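# Fold a towel in half on the table with two arms

## Task

Get the towel folded once across its length so one end lies on the other with edges about even and no extra creases. It must rest flat and entirely on the table, away from the basket, with no lumps or raised parts. Then open both grippers and pull the arms away. The fold only counts if it stays in place without the robot holding it.

## Robot and tools

Robot: two 6-joint arms, left_arm and right_arm, each with a parallel gripper. Joint order for each arm, always: waist, shoulder, elbow, wrist pitch, wrist yaw, wrist roll. Stated ranges in radians: waist -2.618 to 3.054, shoulder 0.000 to 3.142, elbow 0.000 to 3.142, wrist pitch -1.571 to 1.571, wrist yaw -1.571 to 1.571, wrist roll -2.094 to 2.094. True ends may differ by up to 0.036 rad.

Frame: one world frame for both arms. Origin on the tabletop midway between the arms, +z up, +x out across the table, left_arm on the +y side. Arm names do not match image sides. Gripper fingers point along the gripper's +z and close along its y. The reported hand point sits between the pads, roughly 1 cm behind the tips. It can be a little off, more so at long reach.

A row is one flat list of 14 numbers covering both arms, even if only one moves. It holds left_arm's 6 joint angles then its grip value, then right_arm's 6 angles then its grip value. Joint numbers are absolute target angles in radians, in the same form as the Joint positions block, not offsets. The grip value runs from -1 (closed) to +1 (fully open) and is an absolute finger command. Pads meet at about -0.94; each millimetre of object width adds about 0.0208. Sending a value lower than the object's width presses harder, up to roughly 50-62 N per pad. Keep sending the same closing value to keep holding. Targets more than 0.036 rad beyond a stated end, and further out than the current angle, get the call refused.

Tools:
- execute_actions(actions): a list of actions run in order. Each action is a table of up to 15 rows, each row lasting one 1/30 s step. If fewer rows are given, the last row repeats until 15 steps pass. An empty list just returns current state and images.
- move(target, speed, blocking): target is one 14-number row of absolute angles and grip values. All joints travel from their current angles and finish together, so hand paths curve. Paths last 0.5 to 10 s and are cut off at 10 s. speed is the top rate in rad/s of whichever joint has farthest to go, 0.01 to 2, default 0.5. Grip values are applied at the start. The move does not avoid obstacles or the other arm. Faster moves and targets pushed deeper past contact strike and press harder. With blocking=false the result comes after 0.5 s while motion continues. Further moves or action rows are refused until a result shows the move ended; use wait or stop first.
- wait(seconds): 0 to 10; arms hold their last command and a running move goes on, returning early if it ends.
- stop(): brakes a running move; it needs stopping room, more when fast. Fingers are not halted.
- zoom_image(camera, region): closer look at part of a camera's latest image. region is [x0, y0, x1, y1] in pixels, origin top-left, at most 504 by 504. Cameras: cam_head_left, cam_head_right, cam_high, cam_low, cam_left_wrist, cam_right_wrist, each 504x504. A calibration (intrinsics and world-to-camera pose) is supplied and is only approximately right.
- finished_scene(scene): ends the current scene, given its number, permanently; it reports whether the goal was met. Do this only after releasing and clearing, with the towel settled.

Motion limits: each step, a joint's target is kept within a set distance of its measured angle. Per arm: waist 0.202, shoulder 0.258, elbow 0.238, wrist pitch 0.573, wrist yaw and roll 0.522 rad. If targets would shift a hand more than 70 mm from where it is, all are scaled back. Far targets therefore take several actions. An unfinished motion may stall, so send the remainder again. Friction can leave a joint up to 0.031 rad short, and tiny changes may not register. To keep a joint still, resend its current Joint targets value.

Result contents: a state line per arm with end_effector_position (m) and end_effector_quat_wxyz in the world frame. Joint positions: 6 angles plus finger opening in metres (0.093 open to 0.000 closed, about ±1 mm error). On a held rigid object it settles up to ~12 mm below the object's width. Joint velocities: rates of the same. Joint targets: angles currently commanded, which can drift on their own. grip_measured: motor position on the -1..+1 scale, barely showing contact, each gripper offset by up to ±0.02. "joint sent to its limit" means a joint was clamped at its end; its absence does not prove room remains. "joint command not followed" means a clearance check altered some joint targets; the rest still ran. A move adds a "move:" line with the ending (done, off_target, moving, held, fault), limits=held or limits=none, and each arm's joint farthest from target. held means a check blocked that arm's final step. limits=held means steps were blocked en route, and the arm may then lurch faster than speed. FAULT lines report stops. MOTOR HOT appears from 75 °C. A motor at 90 °C halts that arm for 10 s, and at 100 °C the arm goes limp and drops. Holding loads heats motors, even while you are composing a reply.

Cautions: the scene keeps running while you compose, with arms holding their last command. Occasional tugs on held items or nudges to loose ones can happen. Never let anything leave the table; that is a failure. Keep the arms from colliding or pressing on each other. Avoid dropping, slipping, slamming, hard impacts and heavy pushing; approach the table and towel gently and at modest speed.

Each tool is called after "Call:" as a command line: name --argument value for each argument, lists and objects as JSON in quotes; but a table of rows of numbers goes row by row, as --pt "numbers of a row", without its own name.

## Session

Call:
execute_actions --actions '[]'

Scene clock: 0.00 s.
left_arm: end_effector_position=(+0.0722, -0.1275, +0.0489) grip_measured=+1.000 end_effector_quat_wxyz=(+0.271, +0.442, +0.842, -0.150) | right_arm: end_effector_position=(+0.2106, -0.3112, +0.0474) grip_measured=+0.990 end_effector_quat_wxyz=(+0.237, +0.099, +0.966, -0.037)
Joint names: [waist, shoulder, elbow, wrist pitch, wrist yaw, wrist roll]
Joint positions: left_arm=[-1.479  1.742  0.986 -0.289 -0.363 -0.572  0.093] | right_arm=[ 0.448  0.963  0.467 -0.746  0.364  0.752  0.093]
Joint velocities: left_arm=[-0.002 -0.002 -0.002  0.051 -0.007 -0.037  0.   ] | right_arm=[-0.002  0.007 -0.002  0.022 -0.066 -0.051  0.   ]
Joint targets: left_arm=[-1.479 1.742 0.986 -0.289 -0.363 -0.572] | right_arm=[0.448 0.963 0.467 -0.746 0.364 0.752]

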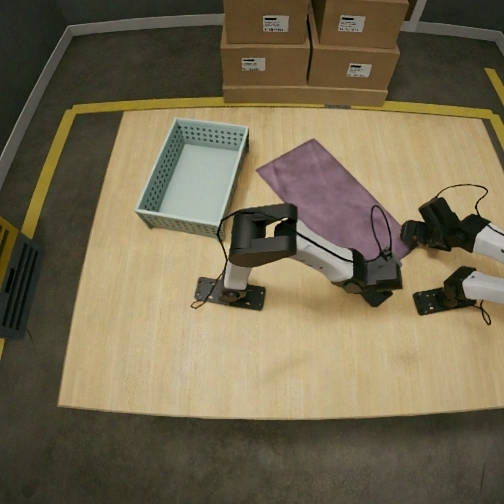

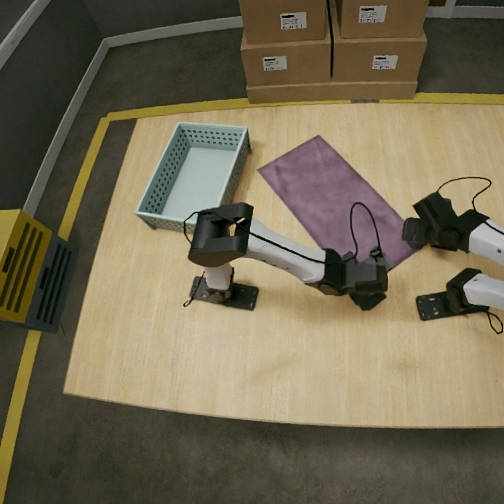

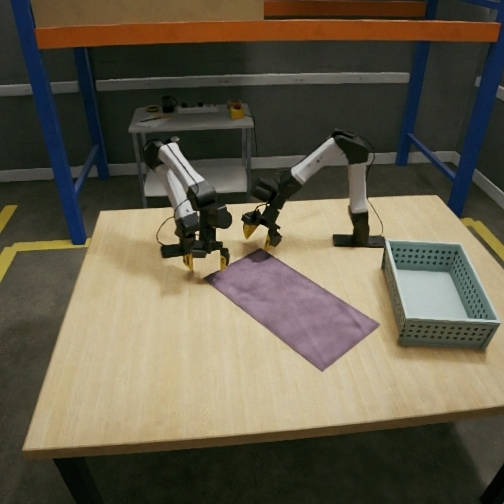

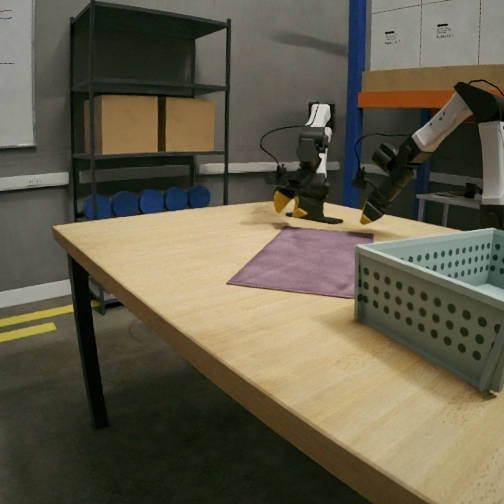

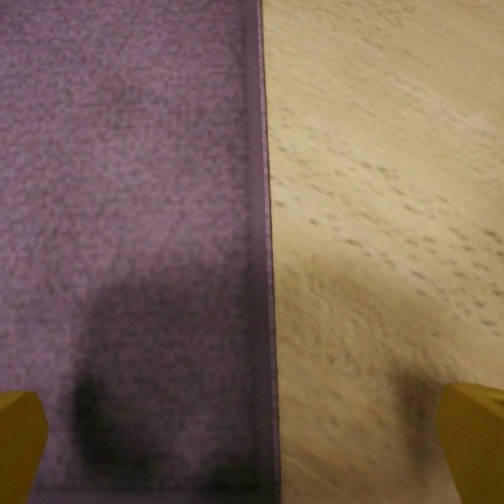

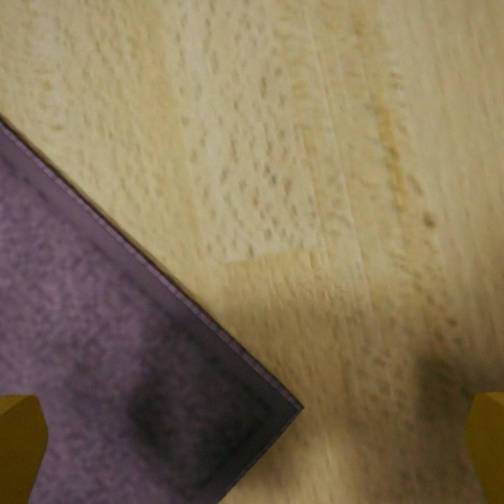

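Call:
move --target '[-1.6,0.6,0.6,-0.9,0,0,1, -0.4,0.6,0.6,-0.9,0,0,1]' --speed 1.0

Call:
zoom_image --camera "cam_head_left" --region '[230,110,450,330]'

Call:
zoom_image --camera "cam_high" --region '[190,210,400,420]'

Scene clock: 9.97 s.
left_arm: end_effector_position=(+0.0047, +0.0778, +0.1373) grip_measured=+1.000 end_effector_quat_wxyz=(+0.216, +0.721, +0.607, -0.255) | right_arm: end_effector_position=(+0.2145, -0.4157, +0.1248) grip_measured=+0.990 end_effector_quat_wxyz=(+0.317, +0.114, +0.941, -0.038)
Joint names: [waist, shoulder, elbow, wrist pitch, wrist yaw, wrist roll]
Joint positions: left_arm=[-1.592  0.612  0.614 -0.892 -0.008 -0.007  0.093] | right_arm=[-0.39   0.616  0.583 -0.889  0.007  0.008  0.093]
Joint velocities: left_arm=[ 0.012 -0.012 -0.012 -0.007 -0.007  0.007  0.   ] | right_arm=[-0.007  0.007  0.007  0.022  0.007 -0.081 -0.002]
Joint targets: left_arm=[-1.600 0.600 0.600 -0.900 -0.000 -0.000] | right_arm=[-0.400 0.600 0.600 -0.900 0.000 -0.000]
move: done; limits=none; left_arm: farthest joint: the elbow, 0.014 radians from its target (0.386 radians at the start); right_arm: farthest joint: the elbow, 0.017 radians from its target (0.133 radians at the start)
camera_calibration (this result's frames):
cam_left_wrist: T_world_to_cam=[[-0.981912, 0.189302, -0.00373401, -0.00873292], [0.184145, 0.950205, -0.251399, -0.00227978], [-0.0440423, -0.247539, -0.967876, 0.232914], [0, 0, 0, 1]] pos_world=[0.00210289, 0.0614747, 0.224826]
cam_right_wrist: T_world_to_cam=[[-0.247536, -0.968859, -0.00617964, -0.346195], [-0.950153, 0.243995, -0.194101, 0.367073], [0.189564, -0.0421753, -0.980962, 0.144358], [0, 0, 0, 1]] pos_world=[0.235715, -0.418889, 0.21072]

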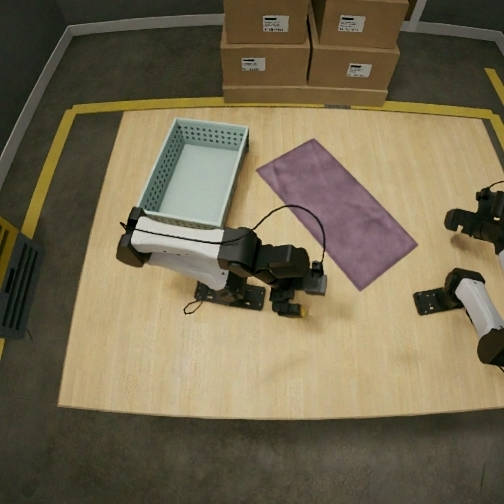

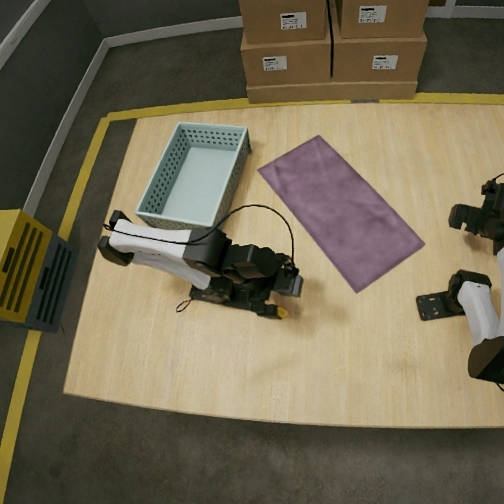

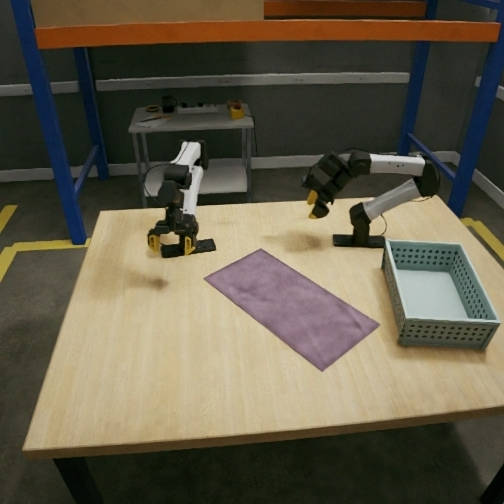

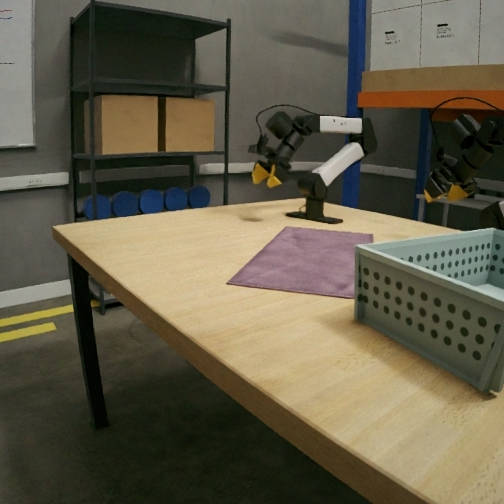

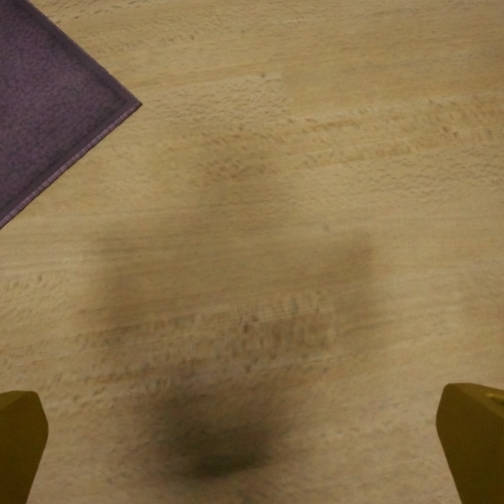

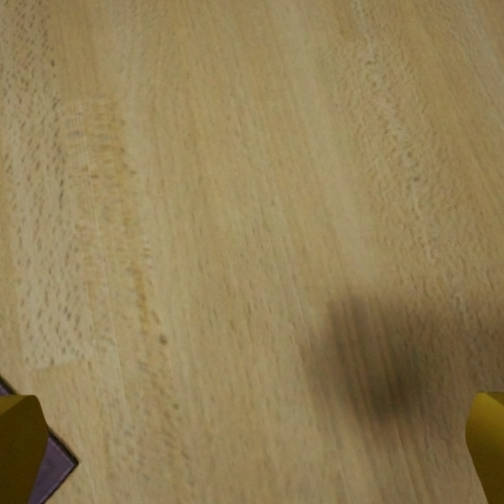

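Region (230, 110, 450, 330) of cam_head_left's 504x504 image, scaled by 2.291, with more detail than that image has.

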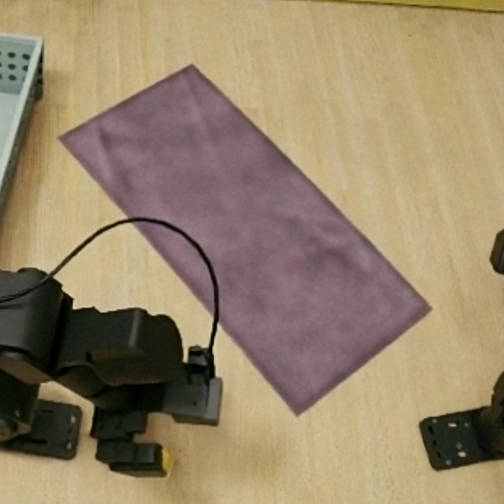

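Region (190, 210, 400, 420) of cam_high's 504x504 image, scaled by 2.400, with more detail than that image has.

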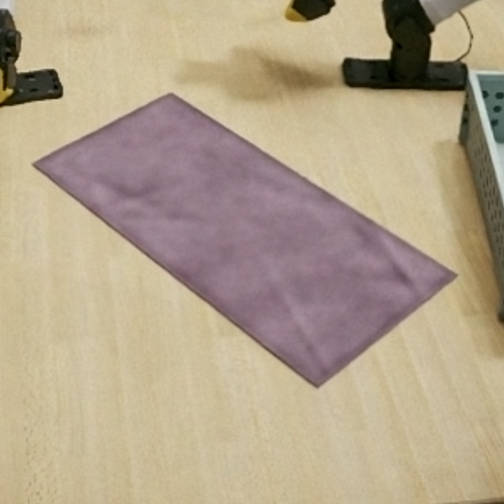

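Call:
move --target '[-1.366,2.084,1.642,-1.129,0,-0.593,-0.1, 0.212,1.217,0.703,-1.057,0,1.305,-0.1]' --speed 1.2

Scene clock: 37.63 s.
left_arm: end_effector_position=(+0.0565, -0.1169, +0.0439) grip_measured=-0.098 end_effector_quat_wxyz=(+0.000, +0.455, +0.890, +0.008) | right_arm: end_effector_position=(+0.1803, -0.3097, +0.0485) grip_measured=-0.098 end_effector_quat_wxyz=(+0.003, +0.450, +0.893, +0.003)
Joint names: [waist, shoulder, elbow, wrist pitch, wrist yaw, wrist roll]
Joint positions: left_arm=[-1.371  2.089  1.623 -1.118 -0.008 -0.586  0.04 ] | right_arm=[ 0.202  1.2    0.684 -1.047  0.001  1.297  0.04 ]
Joint velocities: left_arm=[-0.017  0.002 -0.012 -0.022  0.007  0.022  0.   ] | right_arm=[ 0.007 -0.022  0.032  0.081 -0.007 -0.022 -0.001]
Joint targets: left_arm=[-1.366 2.084 1.642 -1.129 -0.000 -0.593] | right_arm=[0.212 1.217 0.703 -1.057 0.000 1.305]
move: done; limits=none; left_arm: farthest joint: the elbow, 0.019 radians from its target (1.028 radians at the start); right_arm: farthest joint: the elbow, 0.019 radians from its target (0.120 radians at the start)
camera_calibration (this result's frames):
cam_left_wrist: T_world_to_cam=[[-0.820483, -0.571666, -0.00242121, -0.0195076], [-0.519582, 0.74395, 0.420206, 0.135819], [-0.238416, 0.34603, -0.907426, 0.174409], [0, 0, 0, 1]] pos_world=[0.0961454, -0.172545, 0.101144]
cam_right_wrist: T_world_to_cam=[[-0.811057, -0.584928, -0.00679709, -0.0319273], [-0.528963, 0.728395, 0.435476, 0.33736], [-0.249772, 0.356791, -0.900174, 0.279294], [0, 0, 0, 1]] pos_world=[0.222315, -0.364056, 0.104284]

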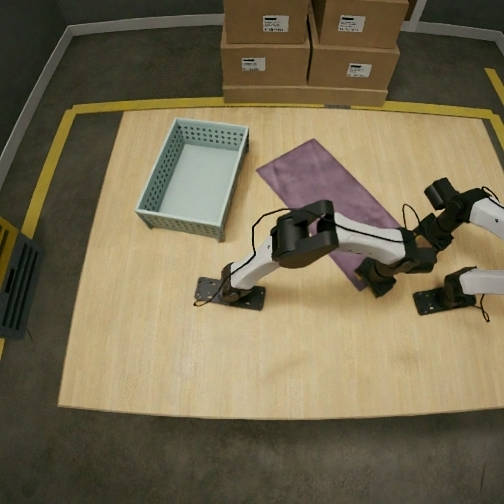

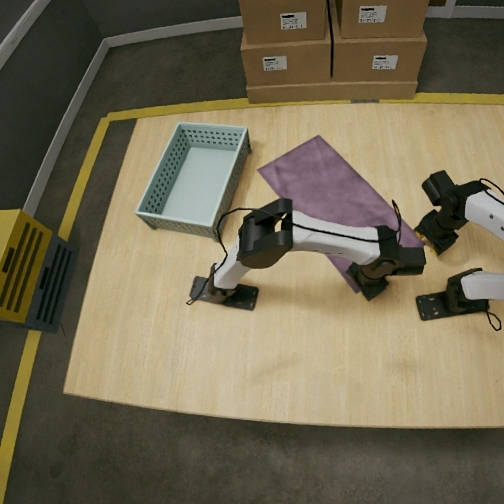

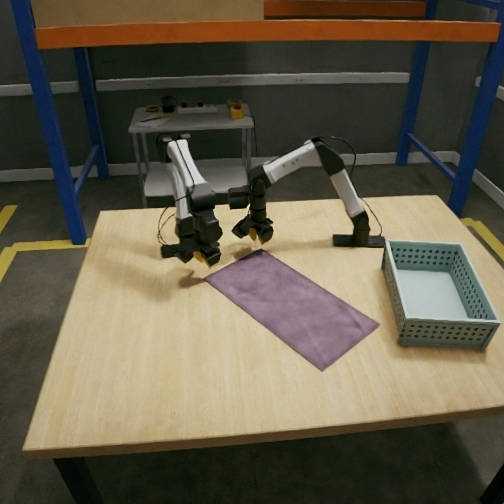

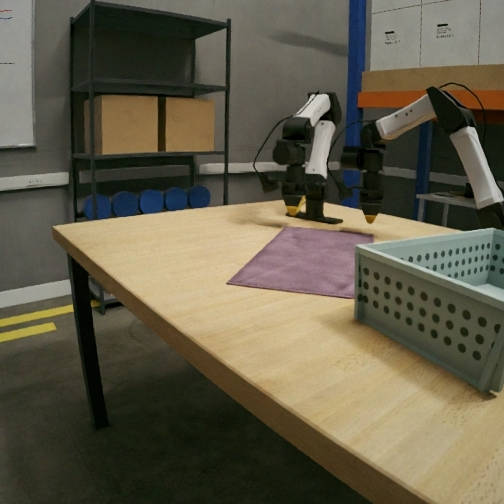

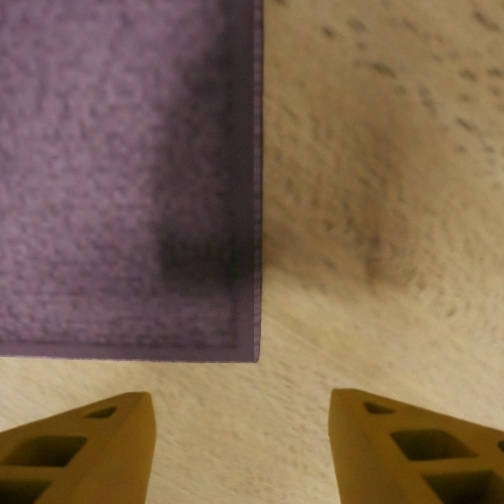

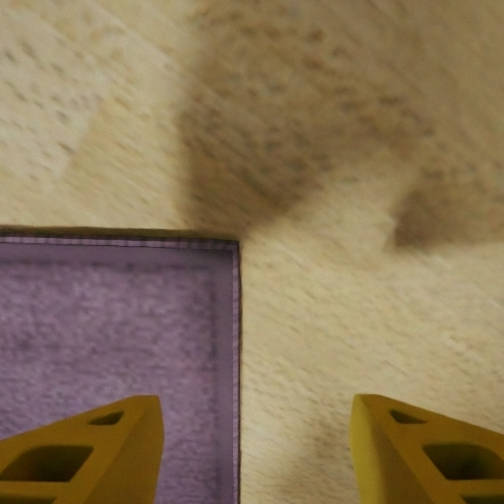

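Call:
move --target '[-1.366,2.13,1.56,-1.0,0,-0.593,-0.1, 0.225,1.30,0.59,-0.865,0,1.305,-0.1]' --speed 0.3

Scene clock: 41.80 s.
left_arm: end_effector_position=(+0.0568, -0.1247, +0.0190) grip_measured=-0.098 end_effector_quat_wxyz=(+0.006, +0.455, +0.891, -0.002) | right_arm: end_effector_position=(+0.1893, -0.3037, +0.0184) grip_measured=-0.098 end_effector_quat_wxyz=(+0.008, +0.445, +0.896, +0.008)
Joint names: [waist, shoulder, elbow, wrist pitch, wrist yaw, wrist roll]
Joint positions: left_arm=[-1.371  2.123  1.573 -1.011 -0.008 -0.586  0.04 ] | right_arm=[ 0.216  1.284  0.61  -0.874  0.001  1.298  0.04 ]
Joint velocities: left_arm=[-0.002  0.012 -0.022 -0.051 -0.066 -0.022 -0.001] | right_arm=[-0.002 -0.007  0.002 -0.037 -0.022 -0.037  0.   ]
Joint targets: left_arm=[-1.366 2.130 1.560 -1.000 -0.000 -0.593] | right_arm=[0.225 1.300 0.590 -0.865 0.000 1.305]
move: done; limits=none; left_arm: farthest joint: the elbow, 0.013 radians from its target (0.063 radians at the start); right_arm: farthest joint: the elbow, 0.020 radians from its target (0.094 radians at the start)
camera_calibration (this result's frames):
cam_left_wrist: T_world_to_cam=[[-0.820269, -0.571885, 0.0103216, -0.0240717], [-0.520254, 0.753469, 0.402019, 0.153879], [-0.237686, 0.324394, -0.915573, 0.151935], [0, 0, 0, 1]] pos_world=[0.0964236, -0.178996, 0.0774933]
cam_right_wrist: T_world_to_cam=[[-0.803436, -0.595015, -0.0211704, -0.0255315], [-0.544091, 0.719306, 0.431931, 0.351045], [-0.241777, 0.358547, -0.901658, 0.251375], [0, 0, 0, 1]] pos_world=[0.231265, -0.35783, 0.0744871]

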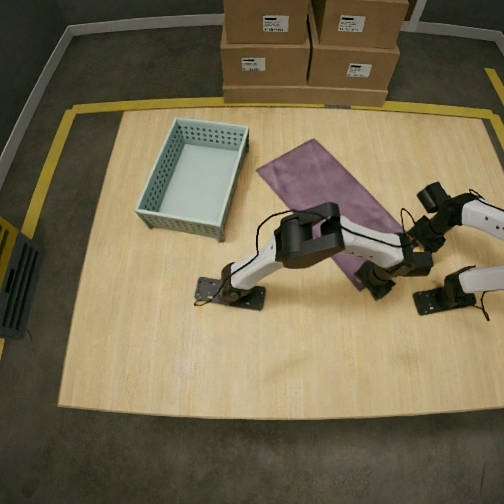

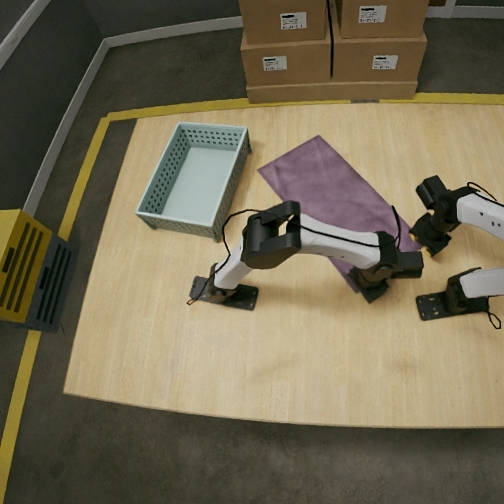

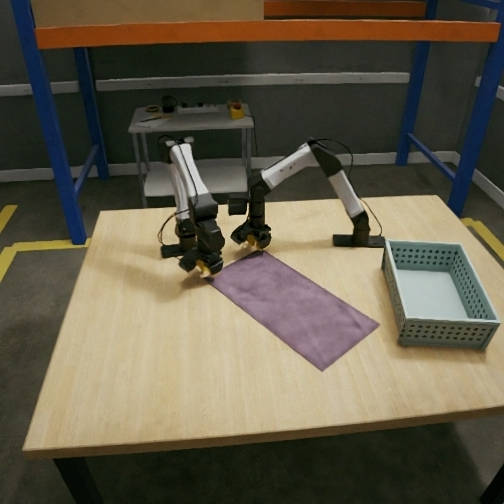

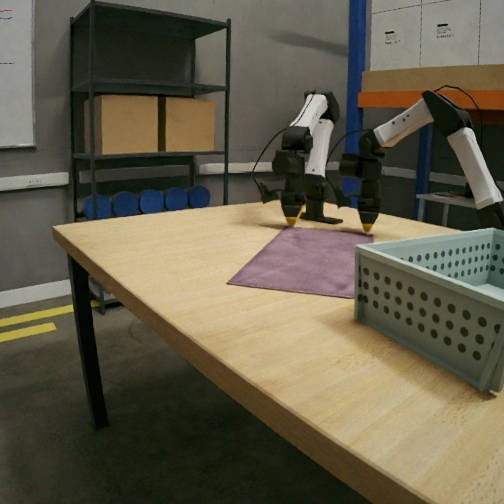

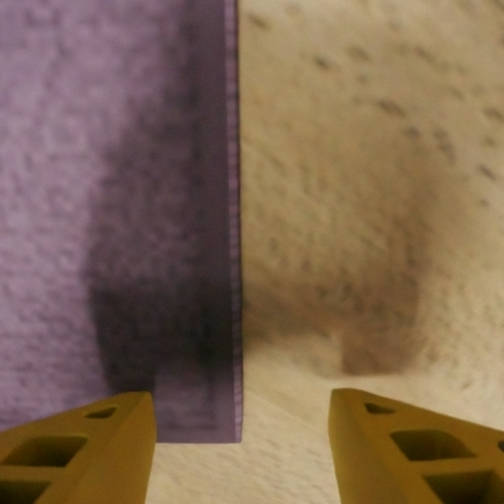

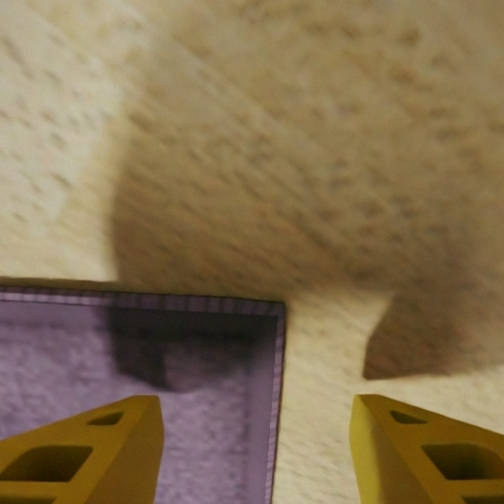

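Call:
move --target '[-1.366,2.146,1.532,-0.96,0,-0.593,-0.1, 0.225,1.32,0.552,-0.81,0,1.305,-0.1]' --speed 0.1

Call:
move --target '[-1.366,2.146,1.532,-0.96,0,-0.593,-1, 0.225,1.32,0.552,-0.81,0,1.305,-1]'

Scene clock: 44.17 s.
left_arm: end_effector_position=(+0.0568, -0.1242, +0.0094) grip_measured=-0.098 end_effector_quat_wxyz=(+0.006, +0.455, +0.891, -0.002) | right_arm: end_effector_position=(+0.1883, -0.3041, +0.0089) grip_measured=-0.098 end_effector_quat_wxyz=(+0.009, +0.445, +0.896, +0.008)
Joint names: [waist, shoulder, elbow, wrist pitch, wrist yaw, wrist roll]
Joint positions: left_arm=[-1.371  2.133  1.549 -0.977 -0.008 -0.586  0.04 ] | right_arm=[ 0.216  1.299  0.578 -0.826  0.001  1.298  0.04 ]
Joint velocities: left_arm=[-0.012  0.007  0.007 -0.037 -0.022  0.022 -0.   ] | right_arm=[-0.012  0.012 -0.002 -0.007  0.022 -0.007 -0.001]
Joint targets: left_arm=[-1.366 2.146 1.532 -0.960 0.000 -0.593] | right_arm=[0.225 1.320 0.552 -0.810 0.000 1.305]
move: off_target (right_arm); limits=none; left_arm: farthest joint: the elbow, 0.017 radians from its target (0.041 radians at the start); right_arm: farthest joint: the elbow, 0.026 radians from its target (0.058 radians at the start)
camera_calibration (this result's frames):
cam_left_wrist: T_world_to_cam=[[-0.820269, -0.571889, 0.0101161, -0.0236837], [-0.520248, 0.753316, 0.402314, 0.157282], [-0.2377, 0.324743, -0.915446, 0.143056], [0, 0, 0, 1]] pos_world=[0.0964033, -0.178484, 0.067923]
cam_right_wrist: T_world_to_cam=[[-0.803412, -0.595006, -0.0222757, -0.0267587], [-0.544551, 0.719124, 0.431654, 0.354924], [-0.240818, 0.358926, -0.901764, 0.242643], [0, 0, 0, 1]] pos_world=[0.230209, -0.358247, 0.0650062]

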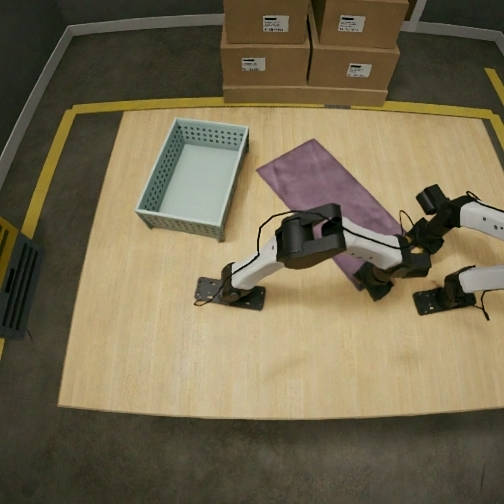

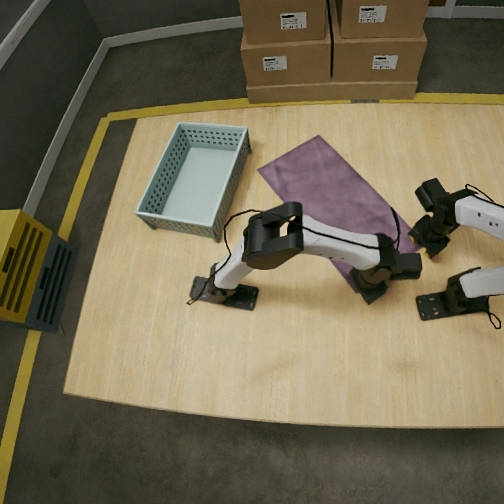

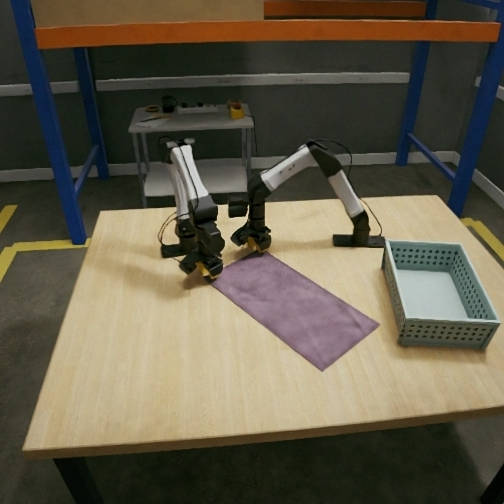

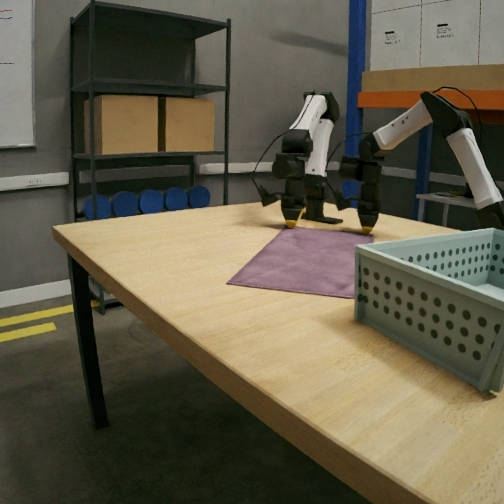

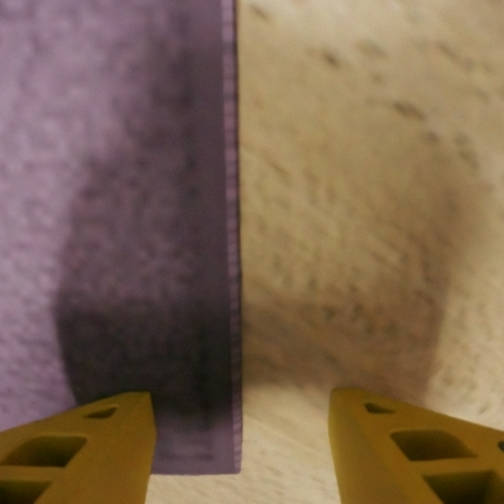

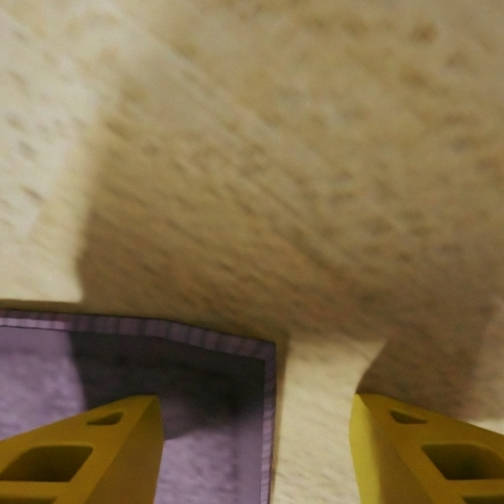

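Scene clock: 44.87 s.
left_arm: end_effector_position=(+0.0573, -0.1246, +0.0100) grip_measured=-0.991 end_effector_quat_wxyz=(+0.008, +0.455, +0.891, -0.003) | right_arm: end_effector_position=(+0.1905, -0.3027, +0.0090) grip_measured=-0.995 end_effector_quat_wxyz=(+0.011, +0.445, +0.896, +0.013)
Joint names: [waist, shoulder, elbow, wrist pitch, wrist yaw, wrist roll]
Joint positions: left_arm=[-1.371  2.132  1.549 -0.976 -0.011 -0.586  0.   ] | right_arm=[ 0.216  1.299  0.578 -0.816 -0.001  1.298  0.   ]
Joint velocities: left_arm=[-0.002 -0.002 -0.007  0.037  0.007  0.037  0.   ] | right_arm=[-0.017  0.007 -0.007  0.037 -0.022  0.022  0.   ]
Joint targets: left_arm=[-1.366 2.146 1.532 -0.960 0.000 -0.593] | right_arm=[0.225 1.320 0.552 -0.810 0.000 1.305]
move: off_target (right_arm); limits=none; left_arm: farthest joint: the elbow, 0.017 radians from its target (0.017 radians at the start); right_arm: farthest joint: the elbow, 0.026 radians from its target (0.026 radians at the start)
camera_calibration (this result's frames):
cam_left_wrist: T_world_to_cam=[[-0.820279, -0.571888, 0.00930565, -0.0235369], [-0.521382, 0.754327, 0.398938, 0.157827], [-0.235168, 0.322389, -0.916931, 0.143418], [0, 0, 0, 1]] pos_world=[0.0967088, -0.17875, 0.0687599]
cam_right_wrist: T_world_to_cam=[[-0.803117, -0.594891, -0.0332796, -0.0240638], [-0.548471, 0.716317, 0.431357, 0.355028], [-0.232772, 0.364683, -0.901567, 0.242968], [0, 0, 0, 1]] pos_world=[0.231953, -0.357235, 0.0651071]

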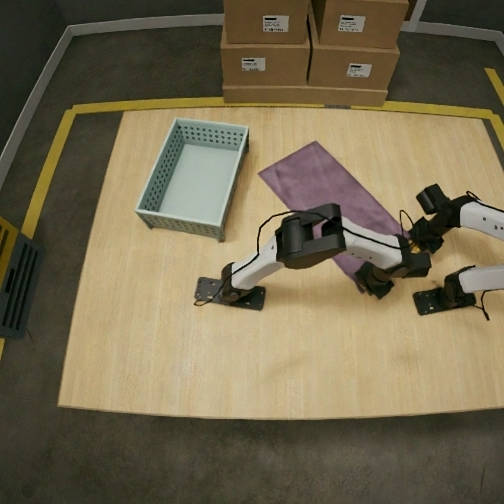

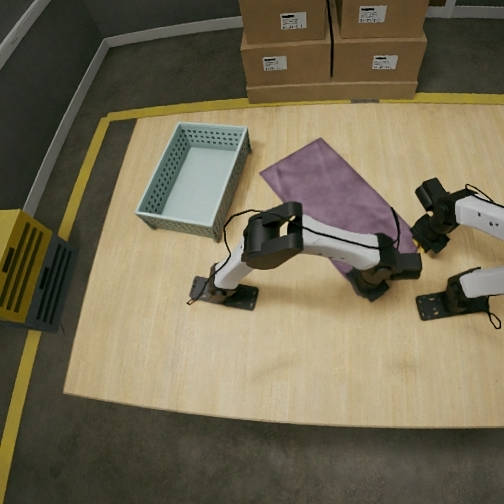

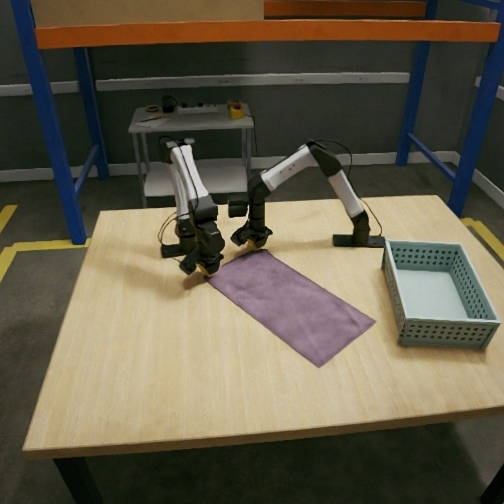

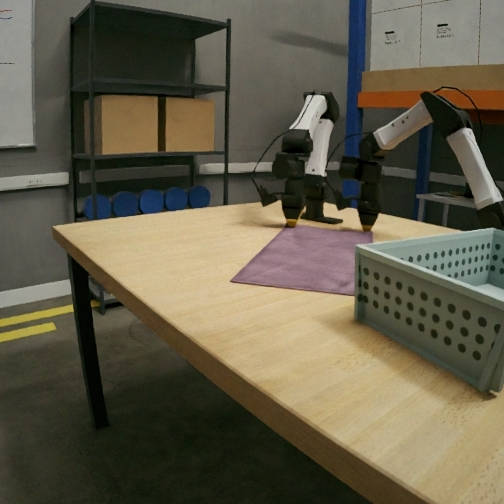

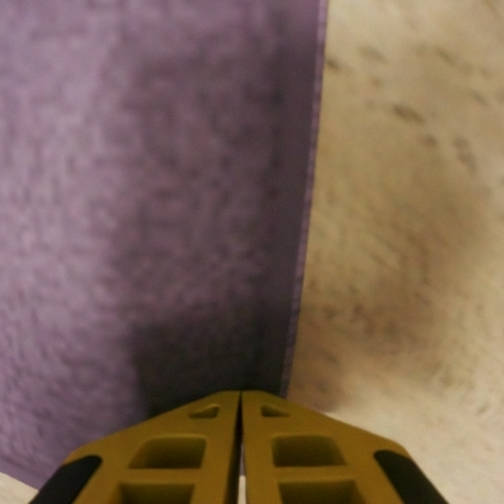

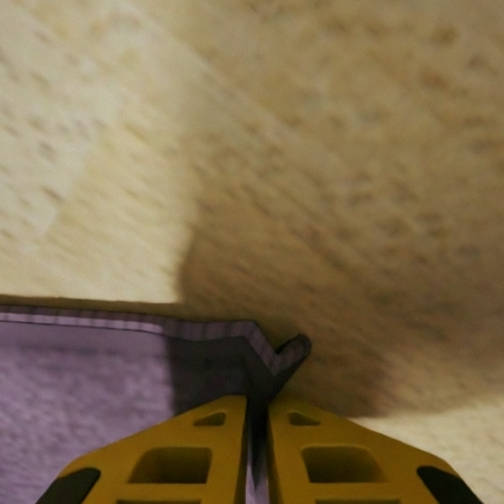

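Call:
move --target '[-1.366,2.084,1.66,-1.14,0,-0.593,-1, 0.225,1.225,0.725,-1.065,0,1.305,-1]' --speed 0.3

Scene clock: 47.47 s.
left_arm: end_effector_position=(+0.0567, -0.1192, +0.0443) grip_measured=-0.991 end_effector_quat_wxyz=(-0.000, +0.455, +0.890, +0.009) | right_arm: end_effector_position=(+0.1825, -0.3058, +0.0481) grip_measured=-0.995 end_effector_quat_wxyz=(-0.005, +0.445, +0.896, -0.004)
Joint names: [waist, shoulder, elbow, wrist pitch, wrist yaw, wrist roll]
Joint positions: left_arm=[-1.371  2.101  1.642 -1.129 -0.009 -0.586  0.   ] | right_arm=[ 0.216  1.24   0.708 -1.052 -0.002  1.298  0.   ]
Joint velocities: left_arm=[ 0.017 -0.002  0.002 -0.022 -0.022 -0.022  0.   ] | right_arm=[ 0.007  0.012 -0.002  0.007 -0.022  0.037  0.   ]
Joint targets: left_arm=[-1.366 2.084 1.660 -1.140 0.000 -0.593] | right_arm=[0.225 1.225 0.725 -1.065 -0.000 1.305]
move: done; limits=none; left_arm: farthest joint: the elbow, 0.018 radians from its target (0.111 radians at the start); right_arm: farthest joint: the elbow, 0.017 radians from its target (0.147 radians at the start)
camera_calibration (this result's frames):
cam_left_wrist: T_world_to_cam=[[-0.820269, -0.571956, -0.00491673, -0.0205708], [-0.520123, 0.742301, 0.422447, 0.137232], [-0.237972, 0.349078, -0.906374, 0.175843], [0, 0, 0, 1]] pos_world=[0.0963496, -0.175016, 0.101305]
cam_right_wrist: T_world_to_cam=[[-0.803795, -0.594763, 0.0130507, -0.0331276], [-0.528587, 0.724083, 0.443057, 0.334138], [-0.272963, 0.349228, -0.896399, 0.279888], [0, 0, 0, 1]] pos_world=[0.226393, -0.359392, 0.103281]

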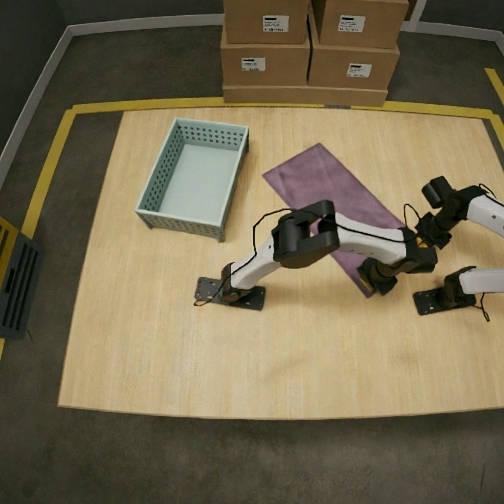

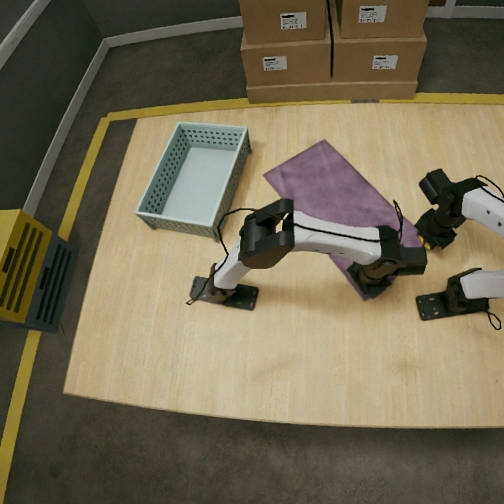

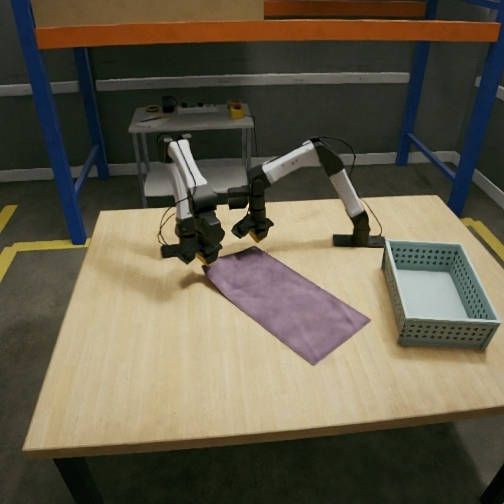

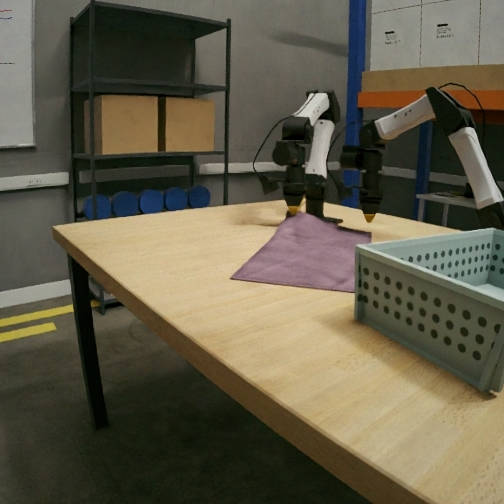

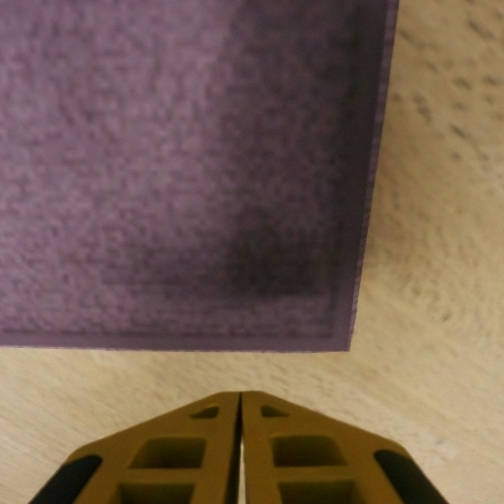

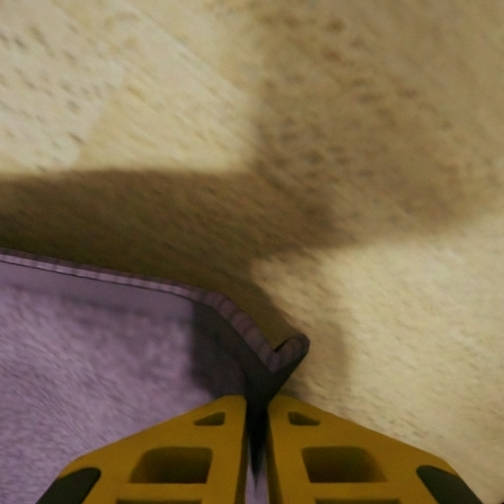

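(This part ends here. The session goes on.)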